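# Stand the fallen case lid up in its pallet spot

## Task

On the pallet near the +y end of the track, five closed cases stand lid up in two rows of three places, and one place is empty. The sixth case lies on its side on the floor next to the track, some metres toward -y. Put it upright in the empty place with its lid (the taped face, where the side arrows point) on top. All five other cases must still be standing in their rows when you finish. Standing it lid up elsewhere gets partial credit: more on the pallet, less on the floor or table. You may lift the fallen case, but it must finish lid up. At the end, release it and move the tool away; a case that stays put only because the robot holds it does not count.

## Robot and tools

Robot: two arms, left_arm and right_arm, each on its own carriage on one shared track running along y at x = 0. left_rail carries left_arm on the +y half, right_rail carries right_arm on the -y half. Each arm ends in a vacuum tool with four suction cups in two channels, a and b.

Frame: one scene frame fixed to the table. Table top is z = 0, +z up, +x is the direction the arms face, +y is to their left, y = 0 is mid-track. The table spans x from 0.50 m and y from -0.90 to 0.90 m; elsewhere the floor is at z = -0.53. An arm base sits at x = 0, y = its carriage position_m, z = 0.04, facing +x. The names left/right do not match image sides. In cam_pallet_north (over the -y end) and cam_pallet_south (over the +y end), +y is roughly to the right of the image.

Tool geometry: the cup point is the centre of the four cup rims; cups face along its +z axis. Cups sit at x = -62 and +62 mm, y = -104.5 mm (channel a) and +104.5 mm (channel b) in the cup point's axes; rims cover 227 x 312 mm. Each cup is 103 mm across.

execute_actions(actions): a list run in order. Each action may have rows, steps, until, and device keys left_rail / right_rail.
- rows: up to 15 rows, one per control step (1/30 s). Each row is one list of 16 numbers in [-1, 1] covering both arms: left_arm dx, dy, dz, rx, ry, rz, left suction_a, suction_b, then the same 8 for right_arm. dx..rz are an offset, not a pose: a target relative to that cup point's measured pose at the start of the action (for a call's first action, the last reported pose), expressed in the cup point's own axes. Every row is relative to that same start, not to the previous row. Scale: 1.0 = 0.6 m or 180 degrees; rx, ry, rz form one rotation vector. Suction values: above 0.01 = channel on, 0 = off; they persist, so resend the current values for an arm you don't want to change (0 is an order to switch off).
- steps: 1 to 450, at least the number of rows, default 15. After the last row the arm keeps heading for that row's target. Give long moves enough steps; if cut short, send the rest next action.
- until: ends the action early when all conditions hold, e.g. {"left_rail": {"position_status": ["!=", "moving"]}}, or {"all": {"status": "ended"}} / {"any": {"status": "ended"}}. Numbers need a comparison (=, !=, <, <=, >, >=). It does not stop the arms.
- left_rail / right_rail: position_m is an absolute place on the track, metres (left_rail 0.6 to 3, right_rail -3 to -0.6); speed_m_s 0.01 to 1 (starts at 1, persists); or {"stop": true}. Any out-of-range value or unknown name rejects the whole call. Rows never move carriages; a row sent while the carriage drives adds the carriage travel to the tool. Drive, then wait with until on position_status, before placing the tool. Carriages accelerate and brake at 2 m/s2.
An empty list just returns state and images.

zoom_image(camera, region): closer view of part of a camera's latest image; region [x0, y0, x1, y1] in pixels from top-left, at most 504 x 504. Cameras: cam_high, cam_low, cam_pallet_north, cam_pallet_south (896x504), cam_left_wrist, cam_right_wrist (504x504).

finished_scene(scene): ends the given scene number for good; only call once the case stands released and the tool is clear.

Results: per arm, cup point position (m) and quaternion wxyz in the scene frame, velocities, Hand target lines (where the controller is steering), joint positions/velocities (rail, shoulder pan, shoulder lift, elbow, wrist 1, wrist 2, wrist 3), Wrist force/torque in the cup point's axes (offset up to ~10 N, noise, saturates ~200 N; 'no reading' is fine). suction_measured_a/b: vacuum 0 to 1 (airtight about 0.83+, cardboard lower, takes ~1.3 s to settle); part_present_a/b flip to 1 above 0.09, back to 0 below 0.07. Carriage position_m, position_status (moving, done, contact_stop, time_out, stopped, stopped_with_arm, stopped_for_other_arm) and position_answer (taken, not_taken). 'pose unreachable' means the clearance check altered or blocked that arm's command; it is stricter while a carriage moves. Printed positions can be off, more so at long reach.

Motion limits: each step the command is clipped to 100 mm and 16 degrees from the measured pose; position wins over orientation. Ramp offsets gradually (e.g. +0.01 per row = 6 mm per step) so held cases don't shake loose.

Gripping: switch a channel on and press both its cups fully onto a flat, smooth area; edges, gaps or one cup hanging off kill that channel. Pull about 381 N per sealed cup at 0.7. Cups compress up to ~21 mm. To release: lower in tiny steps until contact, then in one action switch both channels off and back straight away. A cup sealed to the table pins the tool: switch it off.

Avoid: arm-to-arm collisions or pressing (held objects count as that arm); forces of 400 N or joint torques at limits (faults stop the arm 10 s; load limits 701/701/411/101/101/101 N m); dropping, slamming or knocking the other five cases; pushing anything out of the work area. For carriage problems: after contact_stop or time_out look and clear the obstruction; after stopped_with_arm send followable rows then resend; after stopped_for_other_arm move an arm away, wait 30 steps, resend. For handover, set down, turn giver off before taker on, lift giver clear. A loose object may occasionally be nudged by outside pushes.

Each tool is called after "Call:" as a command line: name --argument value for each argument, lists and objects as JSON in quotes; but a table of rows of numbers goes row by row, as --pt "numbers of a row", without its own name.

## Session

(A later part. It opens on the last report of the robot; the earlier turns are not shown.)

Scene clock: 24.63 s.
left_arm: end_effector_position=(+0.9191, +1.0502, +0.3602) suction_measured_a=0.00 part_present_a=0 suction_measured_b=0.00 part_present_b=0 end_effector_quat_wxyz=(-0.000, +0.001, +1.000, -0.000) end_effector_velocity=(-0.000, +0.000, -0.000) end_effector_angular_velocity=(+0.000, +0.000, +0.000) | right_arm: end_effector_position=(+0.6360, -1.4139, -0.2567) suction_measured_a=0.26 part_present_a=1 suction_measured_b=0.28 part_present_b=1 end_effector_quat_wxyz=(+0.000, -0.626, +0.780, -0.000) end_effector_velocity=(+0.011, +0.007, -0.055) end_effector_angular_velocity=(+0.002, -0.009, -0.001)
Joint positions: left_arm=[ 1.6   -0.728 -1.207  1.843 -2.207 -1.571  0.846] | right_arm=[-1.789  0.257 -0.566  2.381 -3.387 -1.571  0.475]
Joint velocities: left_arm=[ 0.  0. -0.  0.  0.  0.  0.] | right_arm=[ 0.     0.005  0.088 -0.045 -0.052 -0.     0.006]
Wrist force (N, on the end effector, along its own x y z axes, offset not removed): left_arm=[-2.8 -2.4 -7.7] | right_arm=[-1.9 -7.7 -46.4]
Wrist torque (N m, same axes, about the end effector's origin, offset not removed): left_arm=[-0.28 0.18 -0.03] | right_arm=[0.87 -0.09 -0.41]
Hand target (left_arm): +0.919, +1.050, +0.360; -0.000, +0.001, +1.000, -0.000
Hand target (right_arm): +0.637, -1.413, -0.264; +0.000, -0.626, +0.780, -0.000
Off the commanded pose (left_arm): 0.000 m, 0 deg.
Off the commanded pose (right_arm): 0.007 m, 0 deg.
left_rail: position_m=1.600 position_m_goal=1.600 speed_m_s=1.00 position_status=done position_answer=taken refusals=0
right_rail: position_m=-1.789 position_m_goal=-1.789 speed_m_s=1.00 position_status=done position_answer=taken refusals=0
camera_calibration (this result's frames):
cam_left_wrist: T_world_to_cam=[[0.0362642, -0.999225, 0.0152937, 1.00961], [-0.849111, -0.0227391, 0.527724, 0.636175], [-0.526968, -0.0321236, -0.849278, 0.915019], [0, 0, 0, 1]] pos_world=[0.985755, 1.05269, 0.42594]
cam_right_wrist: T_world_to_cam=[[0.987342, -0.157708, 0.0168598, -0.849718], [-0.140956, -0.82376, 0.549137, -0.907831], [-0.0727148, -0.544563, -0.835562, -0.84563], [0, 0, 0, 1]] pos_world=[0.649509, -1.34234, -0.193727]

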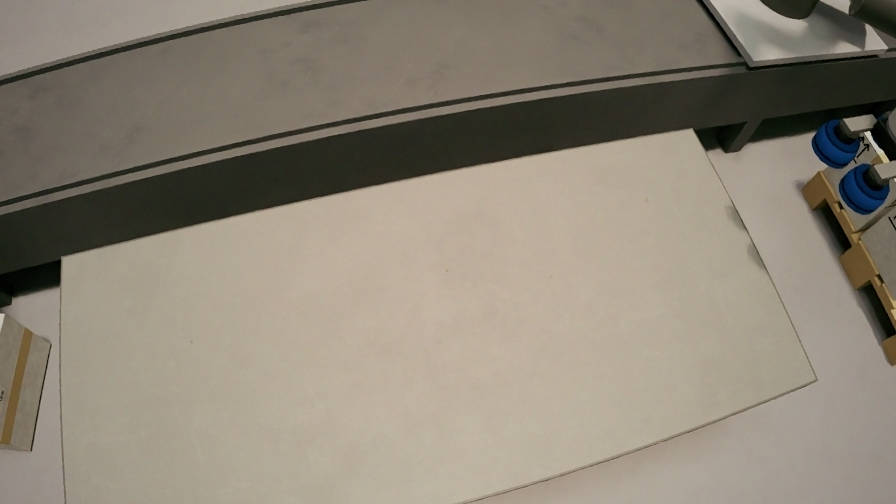

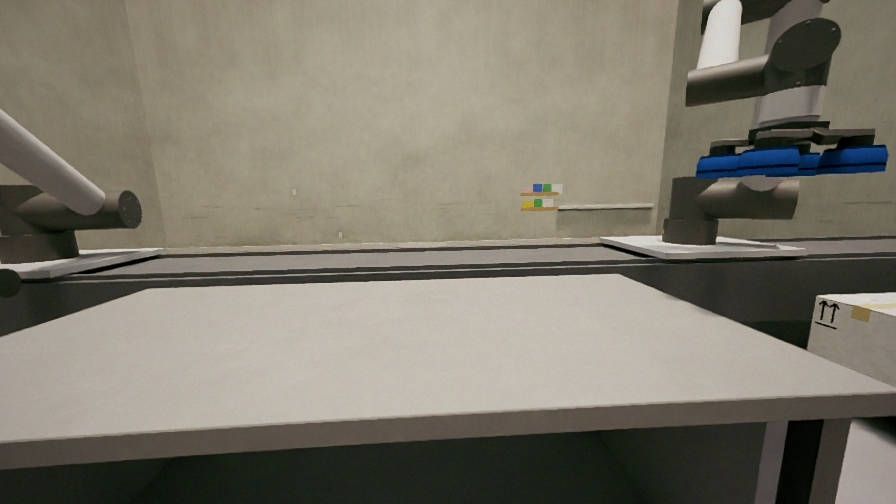

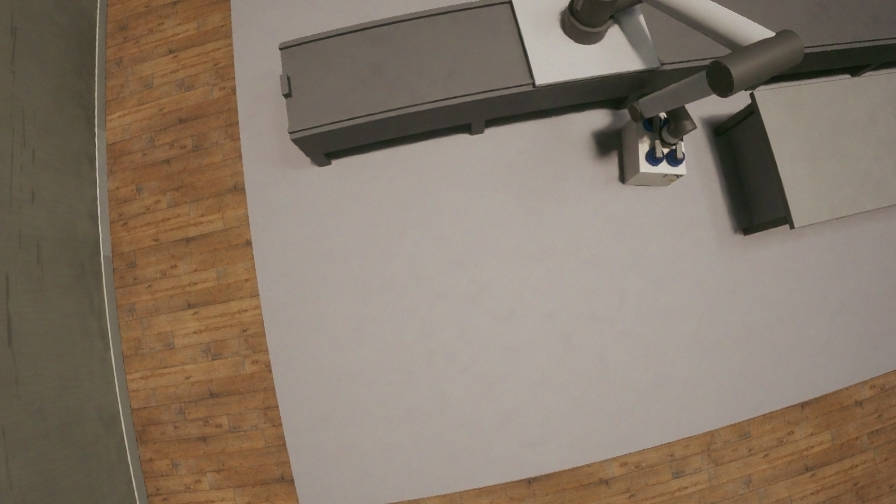

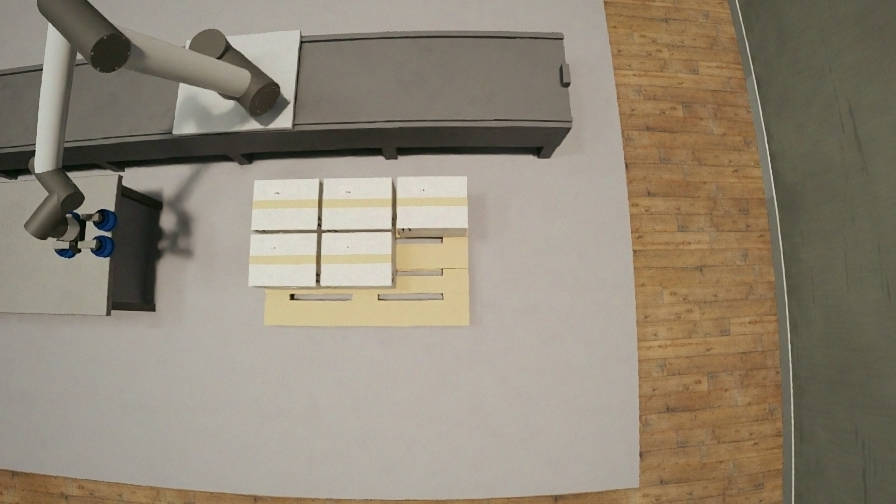

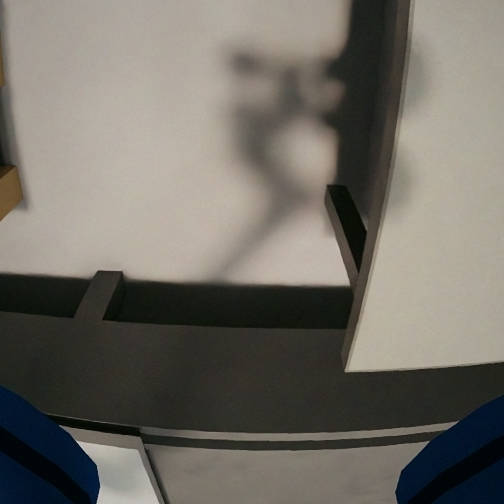

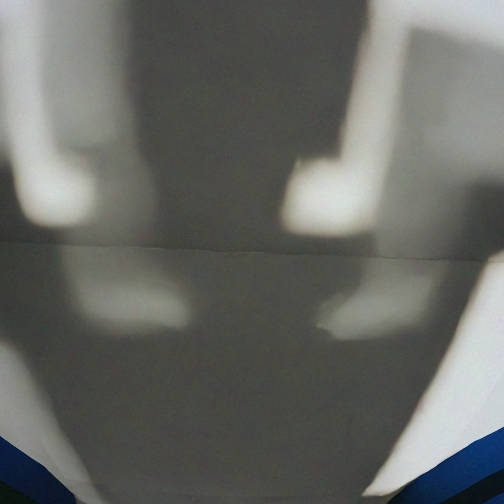

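Call:
execute_actions --actions '[]'

Scene clock: 26.93 s.
left_arm: end_effector_position=(+0.9191, +1.0503, +0.3602) suction_measured_a=0.00 part_present_a=0 suction_measured_b=0.00 part_present_b=0 end_effector_quat_wxyz=(-0.000, +0.001, +1.000, -0.000) end_effector_velocity=(-0.000, +0.000, +0.000) end_effector_angular_velocity=(-0.000, -0.000, -0.000) | right_arm: end_effector_position=(+0.6371, -1.4131, -0.2638) suction_measured_a=0.79 part_present_a=1 suction_measured_b=0.79 part_present_b=1 end_effector_quat_wxyz=(+0.000, -0.626, +0.780, -0.000) end_effector_velocity=(-0.000, -0.000, -0.000) end_effector_angular_velocity=(-0.000, +0.000, -0.000)
Joint positions: left_arm=[ 1.6   -0.728 -1.207  1.843 -2.207 -1.571  0.846] | right_arm=[-1.789  0.258 -0.555  2.376 -3.393 -1.571  0.475]
Joint velocities: left_arm=[ 0.  0. -0. -0.  0.  0.  0.] | right_arm=[ 0. -0.  0.  0.  0.  0. -0.]
Wrist force (N, on the end effector, along its own x y z axes, offset not removed): left_arm=[0.0 -3.8 -4.6] | right_arm=[0.0 -4.9 -39.9]
Wrist torque (N m, same axes, about the end effector's origin, offset not removed): left_arm=[-0.50 -0.08 0.30] | right_arm=[1.88 -0.59 -0.34]
Hand target (left_arm): +0.919, +1.050, +0.360; -0.000, +0.001, +1.000, -0.000
Hand target (right_arm): +0.637, -1.413, -0.264; +0.000, -0.626, +0.780, -0.000
Off the commanded pose (left_arm): 0.000 m, 0 deg.
Off the commanded pose (right_arm): 0.000 m, 0 deg.
left_rail: position_m=1.600 position_m_goal=1.600 speed_m_s=1.00 position_status=done position_answer=taken refusals=0
right_rail: position_m=-1.789 position_m_goal=-1.789 speed_m_s=1.00 position_status=done position_answer=taken refusals=0
camera_calibration (this result's frames):
cam_left_wrist: T_world_to_cam=[[0.0363, -0.999224, 0.0152931, 1.00964], [-0.84911, -0.0227698, 0.527725, 0.636213], [-0.526967, -0.032142, -0.849278, 0.91503], [0, 0, 0, 1]] pos_world=[0.985756, 1.05275, 0.425928]
cam_right_wrist: T_world_to_cam=[[0.987326, -0.157775, 0.0171782, -0.850493], [-0.141196, -0.823802, 0.549011, -0.903112], [-0.072469, -0.544478, -0.835639, -0.851118], [0, 0, 0, 1]] pos_world=[0.650517, -1.34159, -0.200799]

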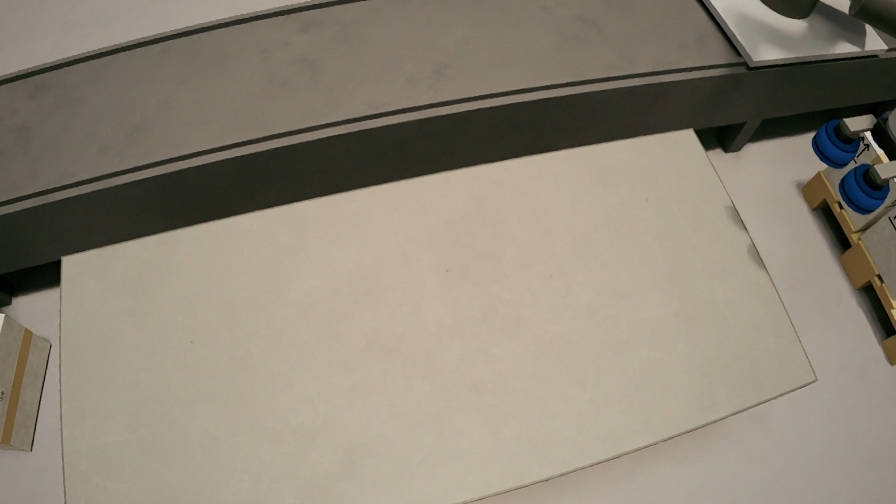

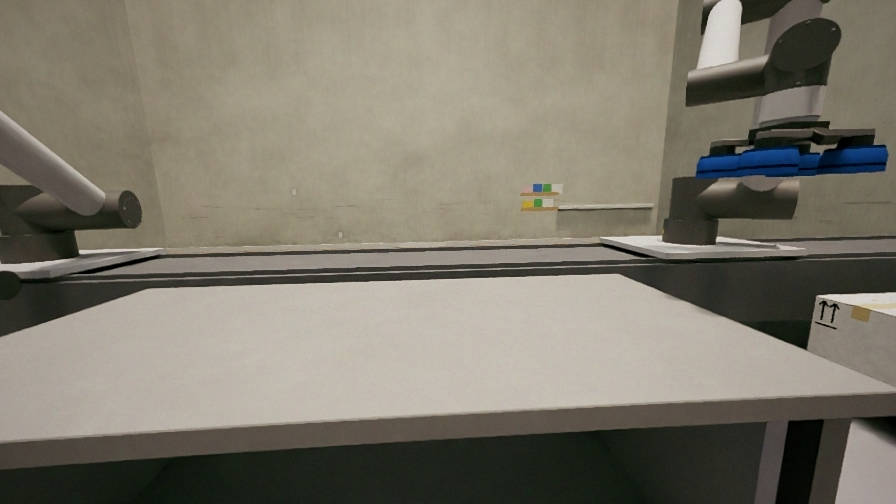

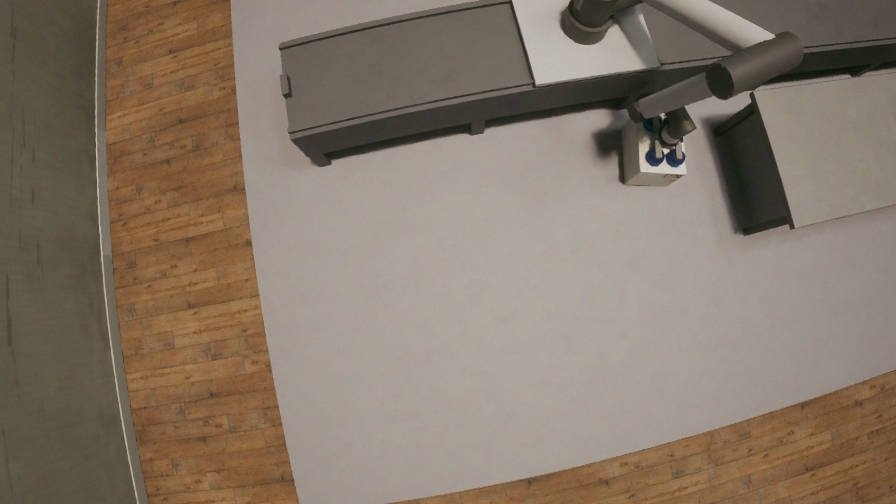

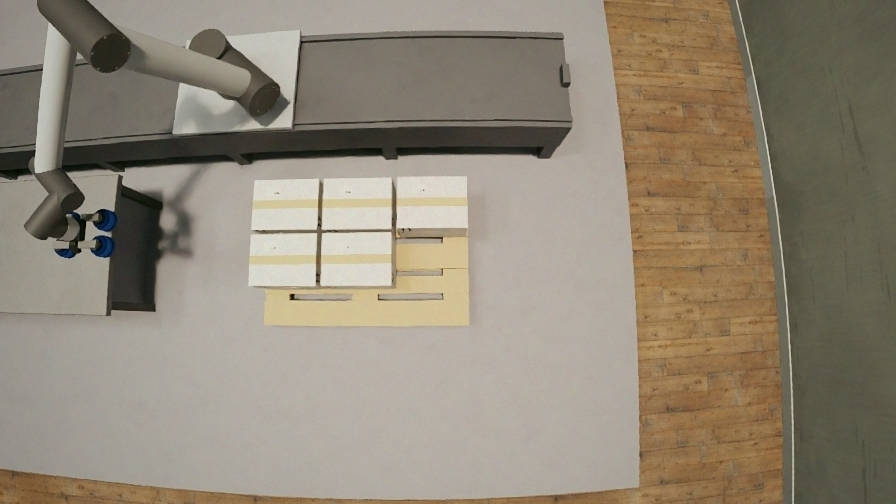

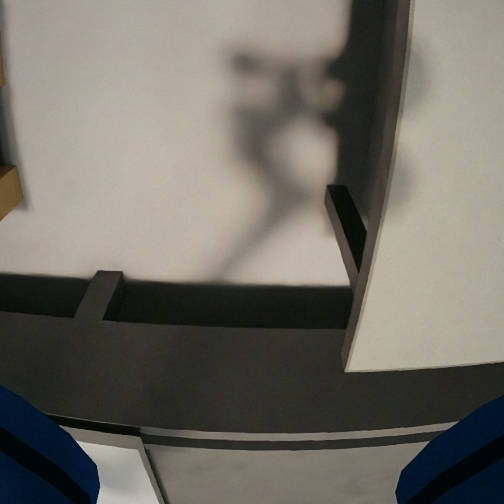

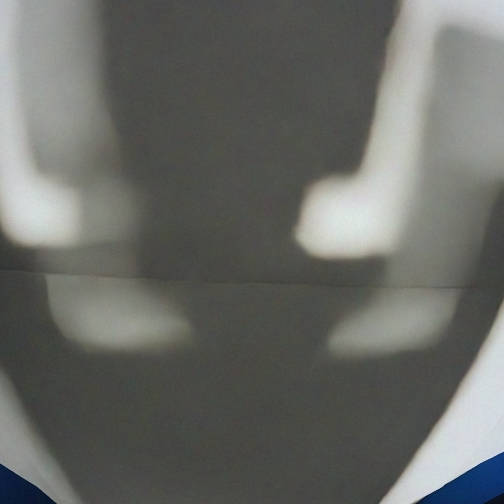

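Call:
execute_actions --actions '[{"rows": [[0,0,0,0,0,0,0,0, 0,0,-0.005,0,0,0,1,1],[0,0,0,0,0,0,0,0, 0,0,-0.0167,0,0,0,1,1],[0,0,0,0,0,0,0,0, 0,0,-0.0333,0,0,0,1,1],[0,0,0,0,0,0,0,0, 0,0,-0.0567,0,0,0,1,1],[0,0,0,0,0,0,0,0, -0.0024,-0.0022,-0.0833,-0.0022,-0.0017,-0.0022,1,1],[0,0,0,0,0,0,0,0, -0.0059,-0.0056,-0.1167,-0.0052,-0.0042,-0.0052,1,1],[0,0,0,0,0,0,0,0, -0.0118,-0.0112,-0.1533,-0.0096,-0.0077,-0.0096,1,1],[0,0,0,0,0,0,0,0, -0.0207,-0.0195,-0.1933,-0.0152,-0.0122,-0.0152,1,1],[0,0,0,0,0,0,0,0, -0.0325,-0.0307,-0.2333,-0.0218,-0.0175,-0.0218,1,1],[0,0,0,0,0,0,0,0, -0.0472,-0.0446,-0.275,-0.0296,-0.0238,-0.0296,1,1],[0,0,0,0,0,0,0,0, -0.0649,-0.0614,-0.3167,-0.0383,-0.0308,-0.0383,1,1],[0,0,0,0,0,0,0,0, -0.0856,-0.0809,-0.35,-0.0479,-0.0385,-0.0479,1,1],[0,0,0,0,0,0,0,0, -0.1062,-0.1004,-0.3833,-0.0579,-0.0465,-0.0579,1,1],[0,0,0,0,0,0,0,0, -0.1298,-0.1228,-0.4167,-0.0683,-0.0549,-0.0683,1,1],[0,0,0,0,0,0,0,0, -0.59,-0.558,-0.79,-0.4351,-0.3499,-0.4351,1,1]], "steps": 15}, {"right_rail": {"position_m": -2.07, "speed_m_s": 0.3}, "steps": 45}]'

Scene clock: 29.90 s.
left_arm: end_effector_position=(+0.9191, +1.0503, +0.3602) suction_measured_a=0.00 part_present_a=0 suction_measured_b=0.00 part_present_b=0 end_effector_quat_wxyz=(-0.000, +0.001, +1.000, -0.000) end_effector_velocity=(-0.000, +0.000, +0.000) end_effector_angular_velocity=(-0.000, -0.000, +0.000) | right_arm: end_effector_position=(+1.0386, -1.4220, +0.2123) suction_measured_a=0.79 part_present_a=1 suction_measured_b=0.79 part_present_b=1 end_effector_quat_wxyz=(-0.078, +0.791, -0.232, -0.561) end_effector_velocity=(+0.006, +0.005, +0.001) end_effector_angular_velocity=(+0.431, +0.529, +0.819)
Joint positions: left_arm=[ 1.6   -0.728 -1.207  1.843 -2.207 -1.571  0.846] | right_arm=[-2.07   0.252 -0.676  1.189 -0.969 -0.949 -1.144]
Joint velocities: left_arm=[ 0.  0. -0. -0.  0. -0.  0.] | right_arm=[ 0.     0.086  0.442 -0.742  1.291 -0.416 -1.005]
Wrist force (N, on the end effector, along its own x y z axes, offset not removed): left_arm=[-0.6 1.5 -6.7] | right_arm=[-41.6 0.2 -12.6]
Wrist torque (N m, same axes, about the end effector's origin, offset not removed): left_arm=[0.30 0.04 -0.04] | right_arm=[-0.03 -4.72 -2.39]
Hand target (left_arm): +0.919, +1.050, +0.360; -0.000, +0.001, +1.000, -0.000
Hand target (right_arm): +1.038, -1.423, +0.218; -0.061, +0.772, -0.162, -0.612
Off the commanded pose (left_arm): 0.000 m, 0 deg.
Off the commanded pose (right_arm): 0.002 m, 34 deg; orientation clipped at the last step of the last action.
left_rail: position_m=1.600 position_m_goal=1.600 speed_m_s=1.00 position_status=done position_answer=taken refusals=0
right_rail: position_m=-2.070 position_m_goal=-2.070 speed_m_s=0.30 position_status=done position_answer=taken refusals=0
camera_calibration (this result's frames):
cam_left_wrist: T_world_to_cam=[[0.0363, -0.999224, 0.0152933, 1.00964], [-0.84911, -0.0227697, 0.527725, 0.636213], [-0.526967, -0.0321421, -0.849278, 0.91503], [0, 0, 0, 1]] pos_world=[0.985756, 1.05275, 0.425928]
cam_right_wrist: T_world_to_cam=[[0.451183, 0.889112, -0.0769047, 0.808923], [0.705356, -0.40807, -0.579614, -1.1636], [-0.546724, 0.207267, -0.811254, 1.12732], [0, 0, 0, 1]] pos_world=[1.07212, -1.42771, 0.302309]

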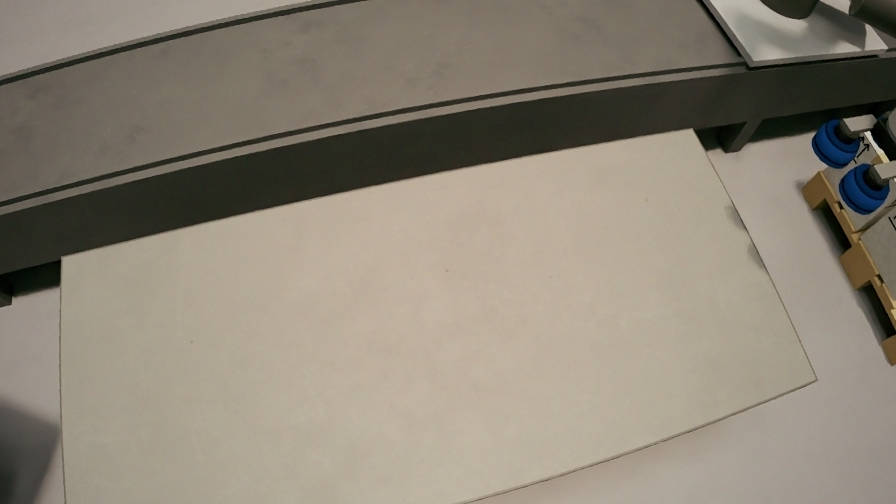

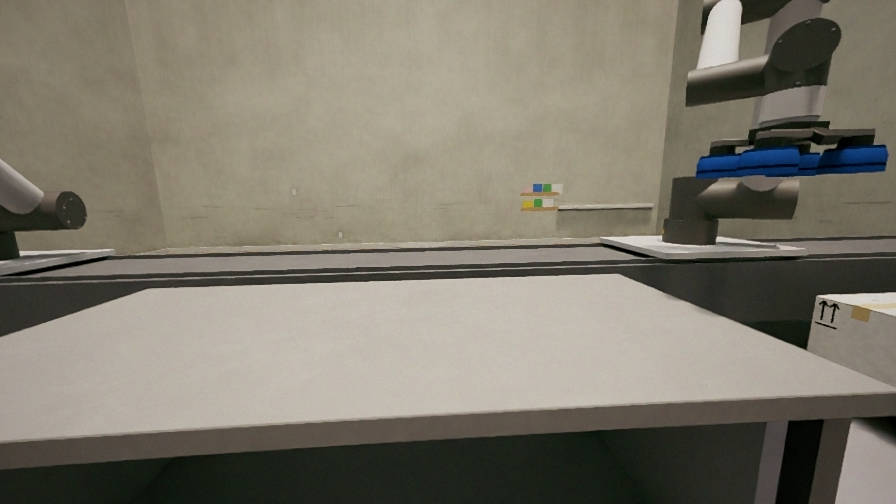

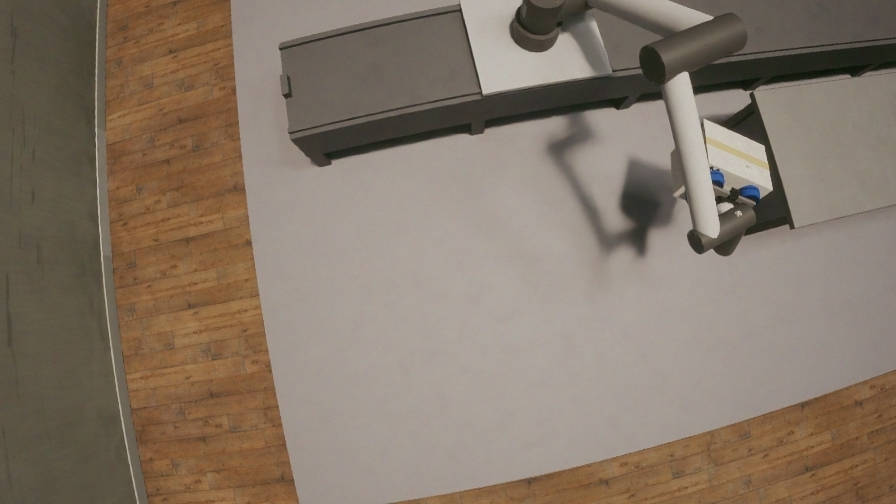

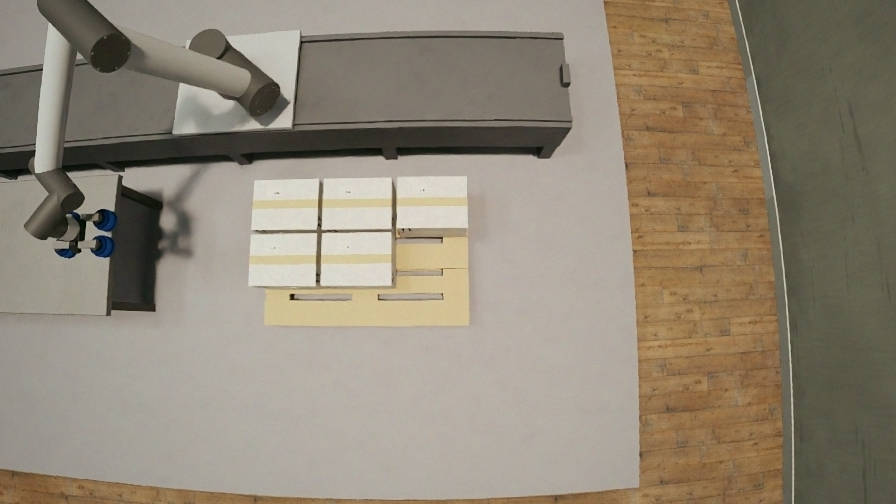

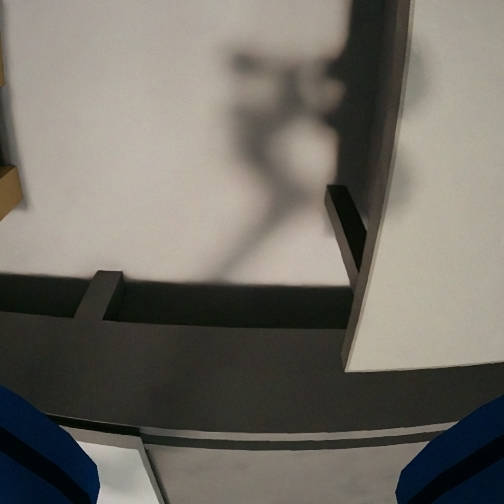

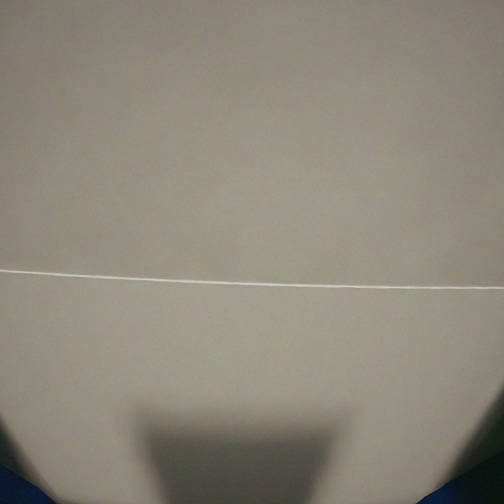

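Call:
execute_actions --actions '[{"steps": 20}, {"right_rail": {"position_m": -0.6, "speed_m_s": 1.0}, "steps": 1}]'

Scene clock: 31.10 s.
left_arm: end_effector_position=(+0.9191, +1.0503, +0.3602) suction_measured_a=0.00 part_present_a=0 suction_measured_b=0.00 part_present_b=0 end_effector_quat_wxyz=(-0.000, +0.001, +1.000, -0.000) end_effector_velocity=(+0.000, -0.000, -0.000) end_effector_angular_velocity=(+0.000, +0.000, +0.000) | right_arm: end_effector_position=(+1.0397, -1.4218, +0.2123) suction_measured_a=0.79 part_present_a=1 suction_measured_b=0.79 part_present_b=1 end_effector_quat_wxyz=(-0.002, +0.709, -0.002, -0.705) end_effector_velocity=(+0.000, +0.010, +0.000) end_effector_angular_velocity=(+0.017, +0.039, +0.044)
Joint positions: left_arm=[ 1.6   -0.728 -1.207  1.843 -2.207 -1.571  0.846] | right_arm=[-2.07   0.317 -0.432  0.802 -0.376 -1.248 -1.569]
Joint velocities: left_arm=[ 0.  0.  0. -0.  0. -0.  0.] | right_arm=[ 0.011  0.007  0.024 -0.036  0.053 -0.037 -0.03 ]
Wrist force (N, on the end effector, along its own x y z axes, offset not removed): left_arm=[-3.0 -0.3 -13.3] | right_arm=[-42.9 -2.6 3.0]
Wrist torque (N m, same axes, about the end effector's origin, offset not removed): left_arm=[-0.11 0.14 0.08] | right_arm=[-0.16 -5.22 -2.56]
Hand target (left_arm): +0.919, +1.050, +0.360; -0.000, +0.001, +1.000, -0.000
Hand target (right_arm): +1.040, -1.420, +0.212; -0.001, +0.707, +0.001, -0.707
Off the commanded pose (left_arm): 0.000 m, 0 deg.
Off the commanded pose (right_arm): 0.002 m, 0 deg.
left_rail: position_m=1.600 position_m_goal=1.600 speed_m_s=1.00 position_status=done position_answer=taken refusals=0
right_rail: position_m=-2.070 position_m_goal=-0.600 speed_m_s=1.00 position_status=moving position_answer=taken refusals=0
camera_calibration (this result's frames):
cam_left_wrist: T_world_to_cam=[[0.0362999, -0.999224, 0.0152932, 1.00964], [-0.84911, -0.0227697, 0.527725, 0.636213], [-0.526967, -0.032142, -0.849278, 0.91503], [0, 0, 0, 1]] pos_world=[0.985756, 1.05275, 0.425928]
cam_right_wrist: T_world_to_cam=[[0.0219399, 0.998005, 0.0592082, 1.38048], [0.554092, 0.0371565, -0.831626, -0.320442], [-0.832167, 0.0510525, -0.552171, 1.14755], [0, 0, 0, 1]] pos_world=[1.10222, -1.42441, 0.285418]

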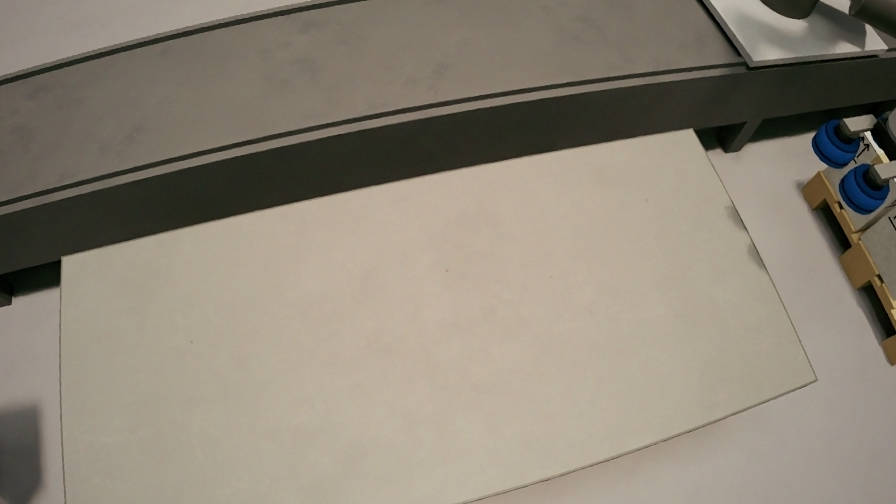

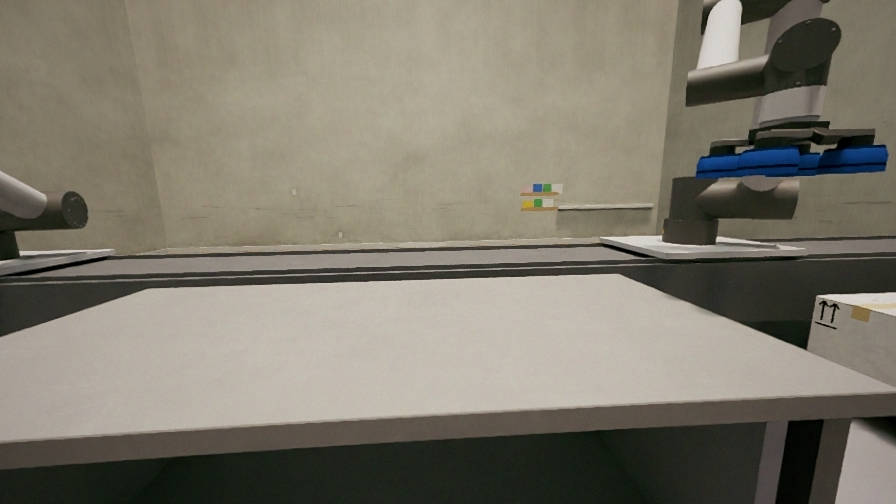

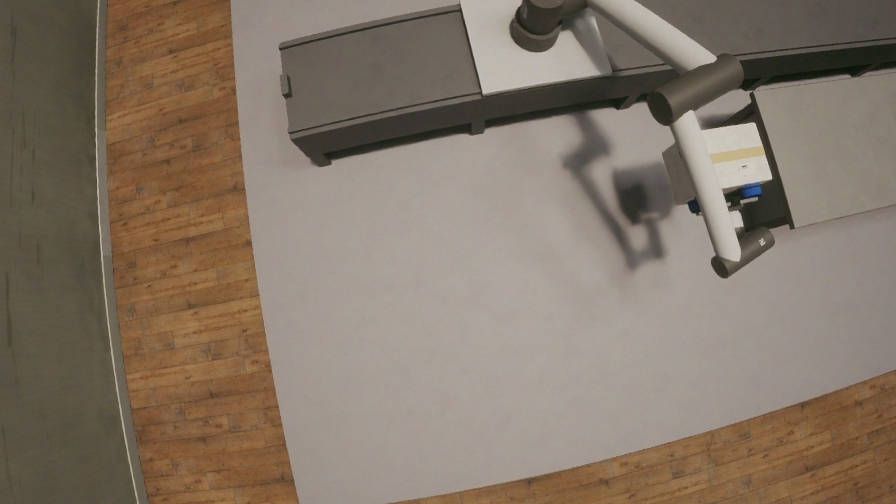

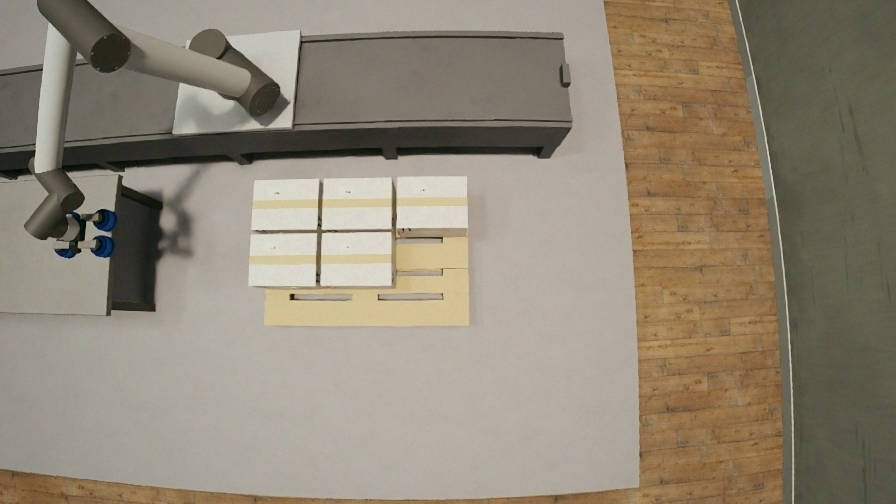

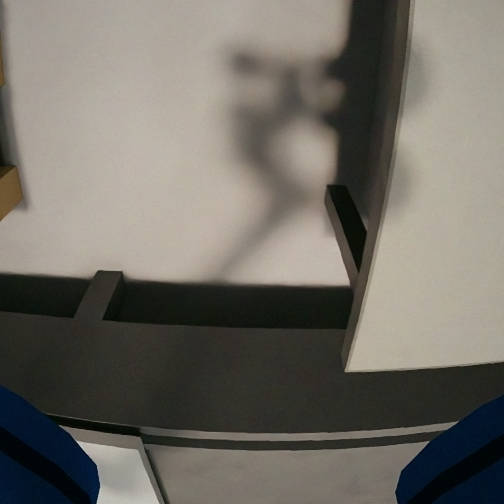

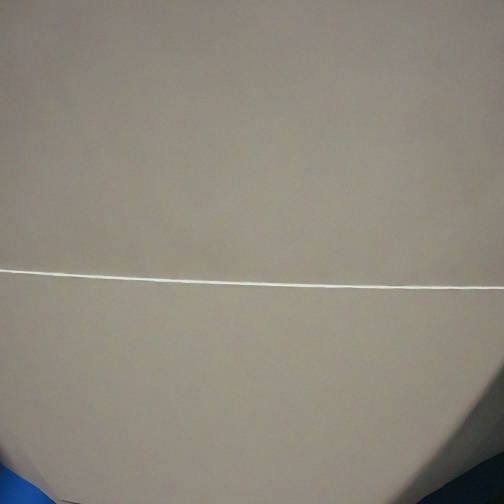

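Call:
zoom_image --camera "cam_left_wrist" --region '[310, 320, 400, 400]'

Call:
zoom_image --camera "cam_left_wrist" --region '[350, 0, 450, 100]'

Region (310, 320, 400, 400) of cam_left_wrist's 504x504 image, scaled by 5.600, with more detail than that image has.

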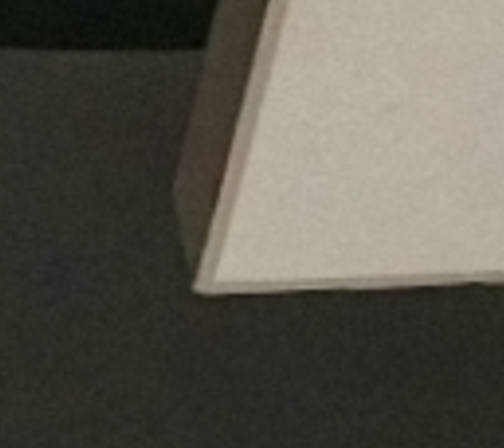

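Region (350, 0, 450, 100) of cam_left_wrist's 504x504 image, scaled by 5.040, with more detail than that image has.

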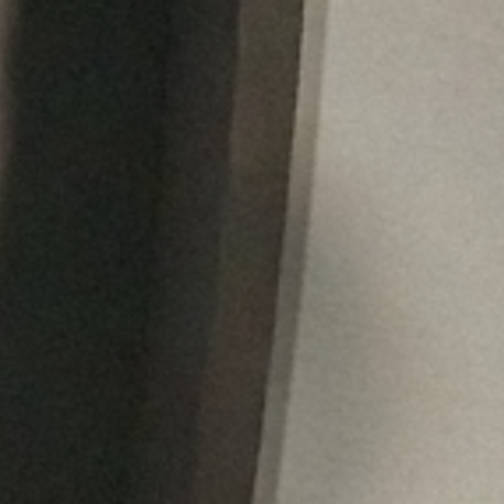

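Call:
execute_actions --actions '[]'

Scene clock: 32.60 s.
left_arm: end_effector_position=(+0.9191, +1.0503, +0.3602) suction_measured_a=0.00 part_present_a=0 suction_measured_b=0.00 part_present_b=0 end_effector_quat_wxyz=(-0.000, +0.001, +1.000, -0.000) end_effector_velocity=(+0.000, +0.000, +0.000) end_effector_angular_velocity=(-0.000, -0.000, -0.000) | right_arm: end_effector_position=(+1.0396, -0.1674, +0.2123) suction_measured_a=0.79 part_present_a=1 suction_measured_b=0.79 part_present_b=1 end_effector_quat_wxyz=(-0.001, +0.707, +0.001, -0.707) end_effector_velocity=(-0.001, +0.939, -0.000) end_effector_angular_velocity=(-0.000, +0.000, +0.002)
Joint positions: left_arm=[ 1.6   -0.728 -1.207  1.843 -2.207 -1.571  0.846] | right_arm=[-0.816  0.318 -0.428  0.797 -0.369 -1.253 -1.573]
Joint velocities: left_arm=[ 0.  0. -0. -0.  0.  0.  0.] | right_arm=[ 0.937  0.002  0.    -0.     0.     0.    -0.   ]
Wrist force (N, on the end effector, along its own x y z axes, offset not removed): left_arm=[7.2 -7.4 -7.3] | right_arm=[-43.8 -21.9 2.0]
Wrist torque (N m, same axes, about the end effector's origin, offset not removed): left_arm=[-0.74 -1.21 0.05] | right_arm=[1.00 -5.04 -2.63]
Hand target (left_arm): +0.919, +1.050, +0.360; -0.000, +0.001, +1.000, -0.000
Hand target (right_arm): +1.040, -0.128, +0.212; -0.001, +0.707, +0.001, -0.707
Off the commanded pose (left_arm): 0.000 m, 0 deg.
Off the commanded pose (right_arm): 0.002 m, 0 deg.
left_rail: position_m=1.600 position_m_goal=1.600 speed_m_s=1.00 position_status=done position_answer=taken refusals=0
right_rail: position_m=-0.816 position_m_goal=-0.600 speed_m_s=1.00 position_status=moving position_answer=taken refusals=0
camera_calibration (this result's frames):
cam_left_wrist: T_world_to_cam=[[0.0362999, -0.999224, 0.0152932, 1.00964], [-0.84911, -0.0227697, 0.527725, 0.636213], [-0.526967, -0.032142, -0.849278, 0.91503], [0, 0, 0, 1]] pos_world=[0.985756, 1.05275, 0.425928]
cam_right_wrist: T_world_to_cam=[[0.0167117, 0.997984, 0.0612316, 0.133596], [0.549935, 0.0419708, -0.834153, -0.361364], [-0.835041, 0.0476135, -0.548124, 1.08504], [0, 0, 0, 1]] pos_world=[1.10255, -0.169823, 0.285125]

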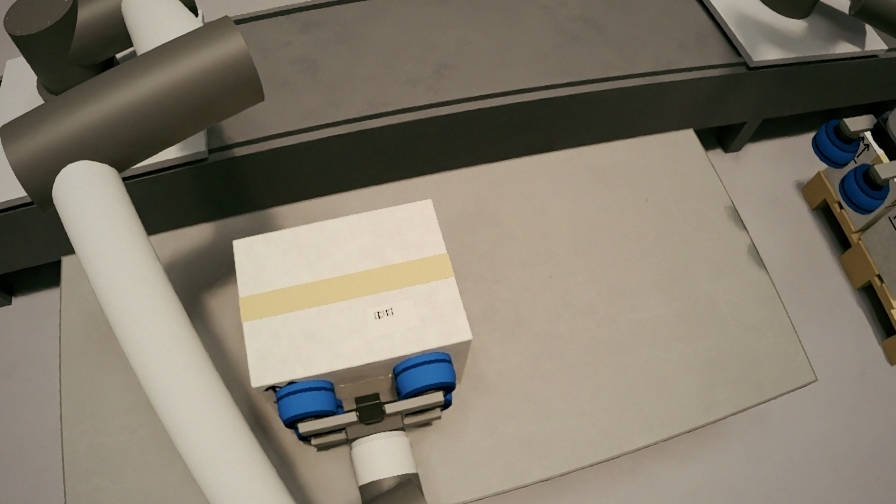

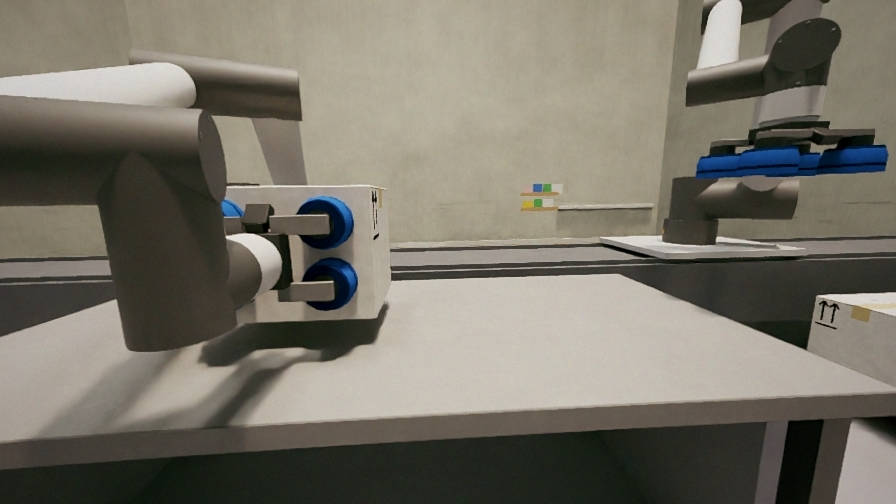

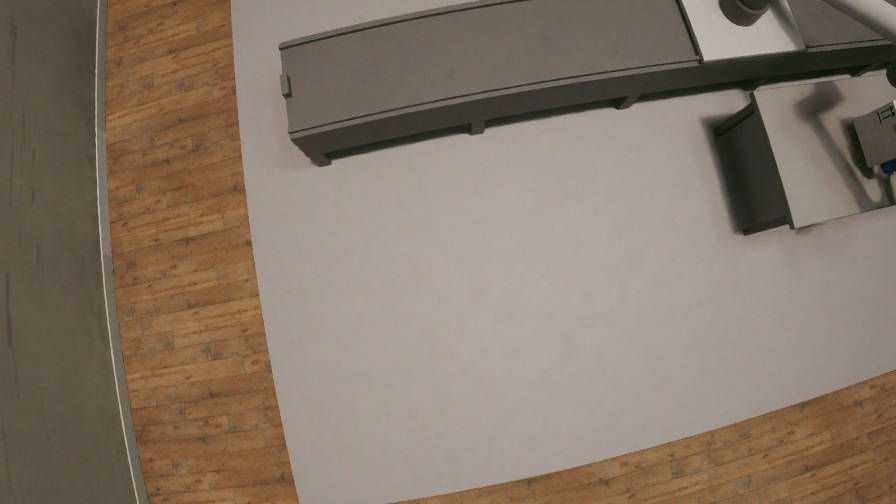

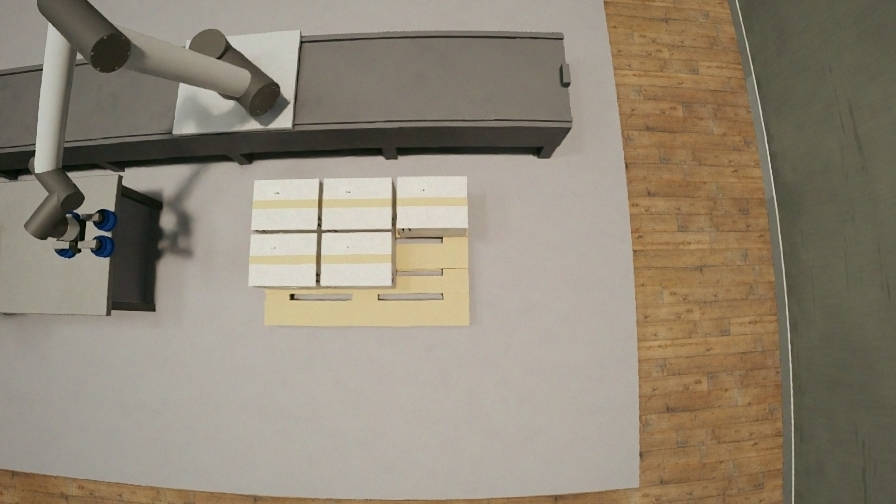

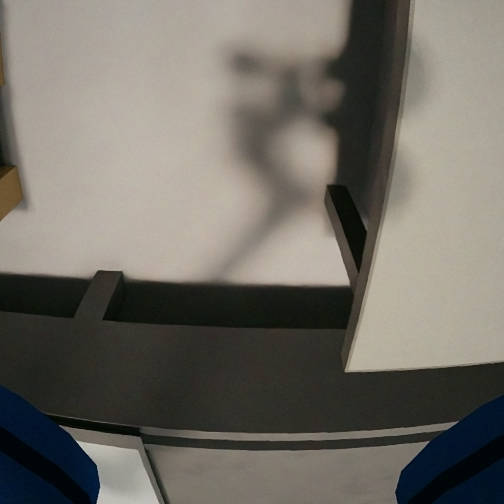

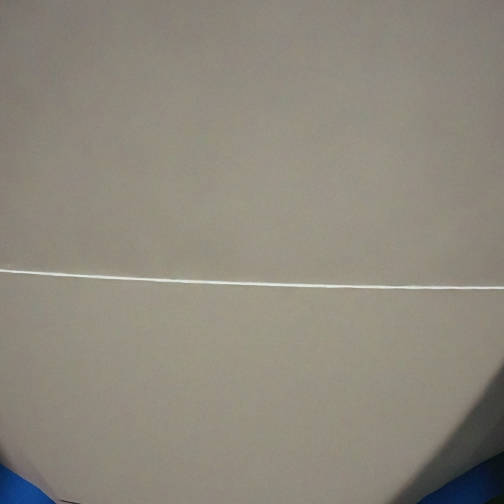

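Call:
zoom_image --camera "cam_low" --region '[200, 170, 420, 370]'

Region (200, 170, 420, 370) of cam_low's 896x504 image, scaled by 2.291, with more detail than that image has; it fills the top 458 rows of this view, and the rest is white.

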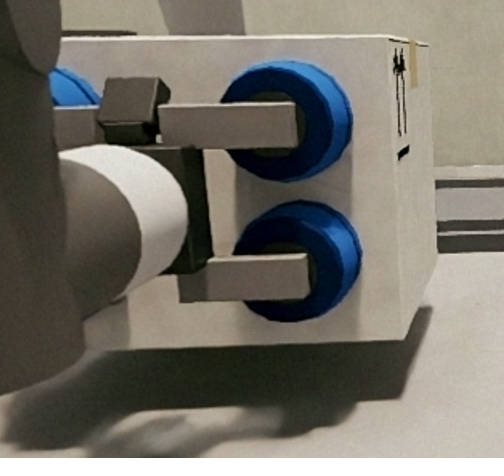

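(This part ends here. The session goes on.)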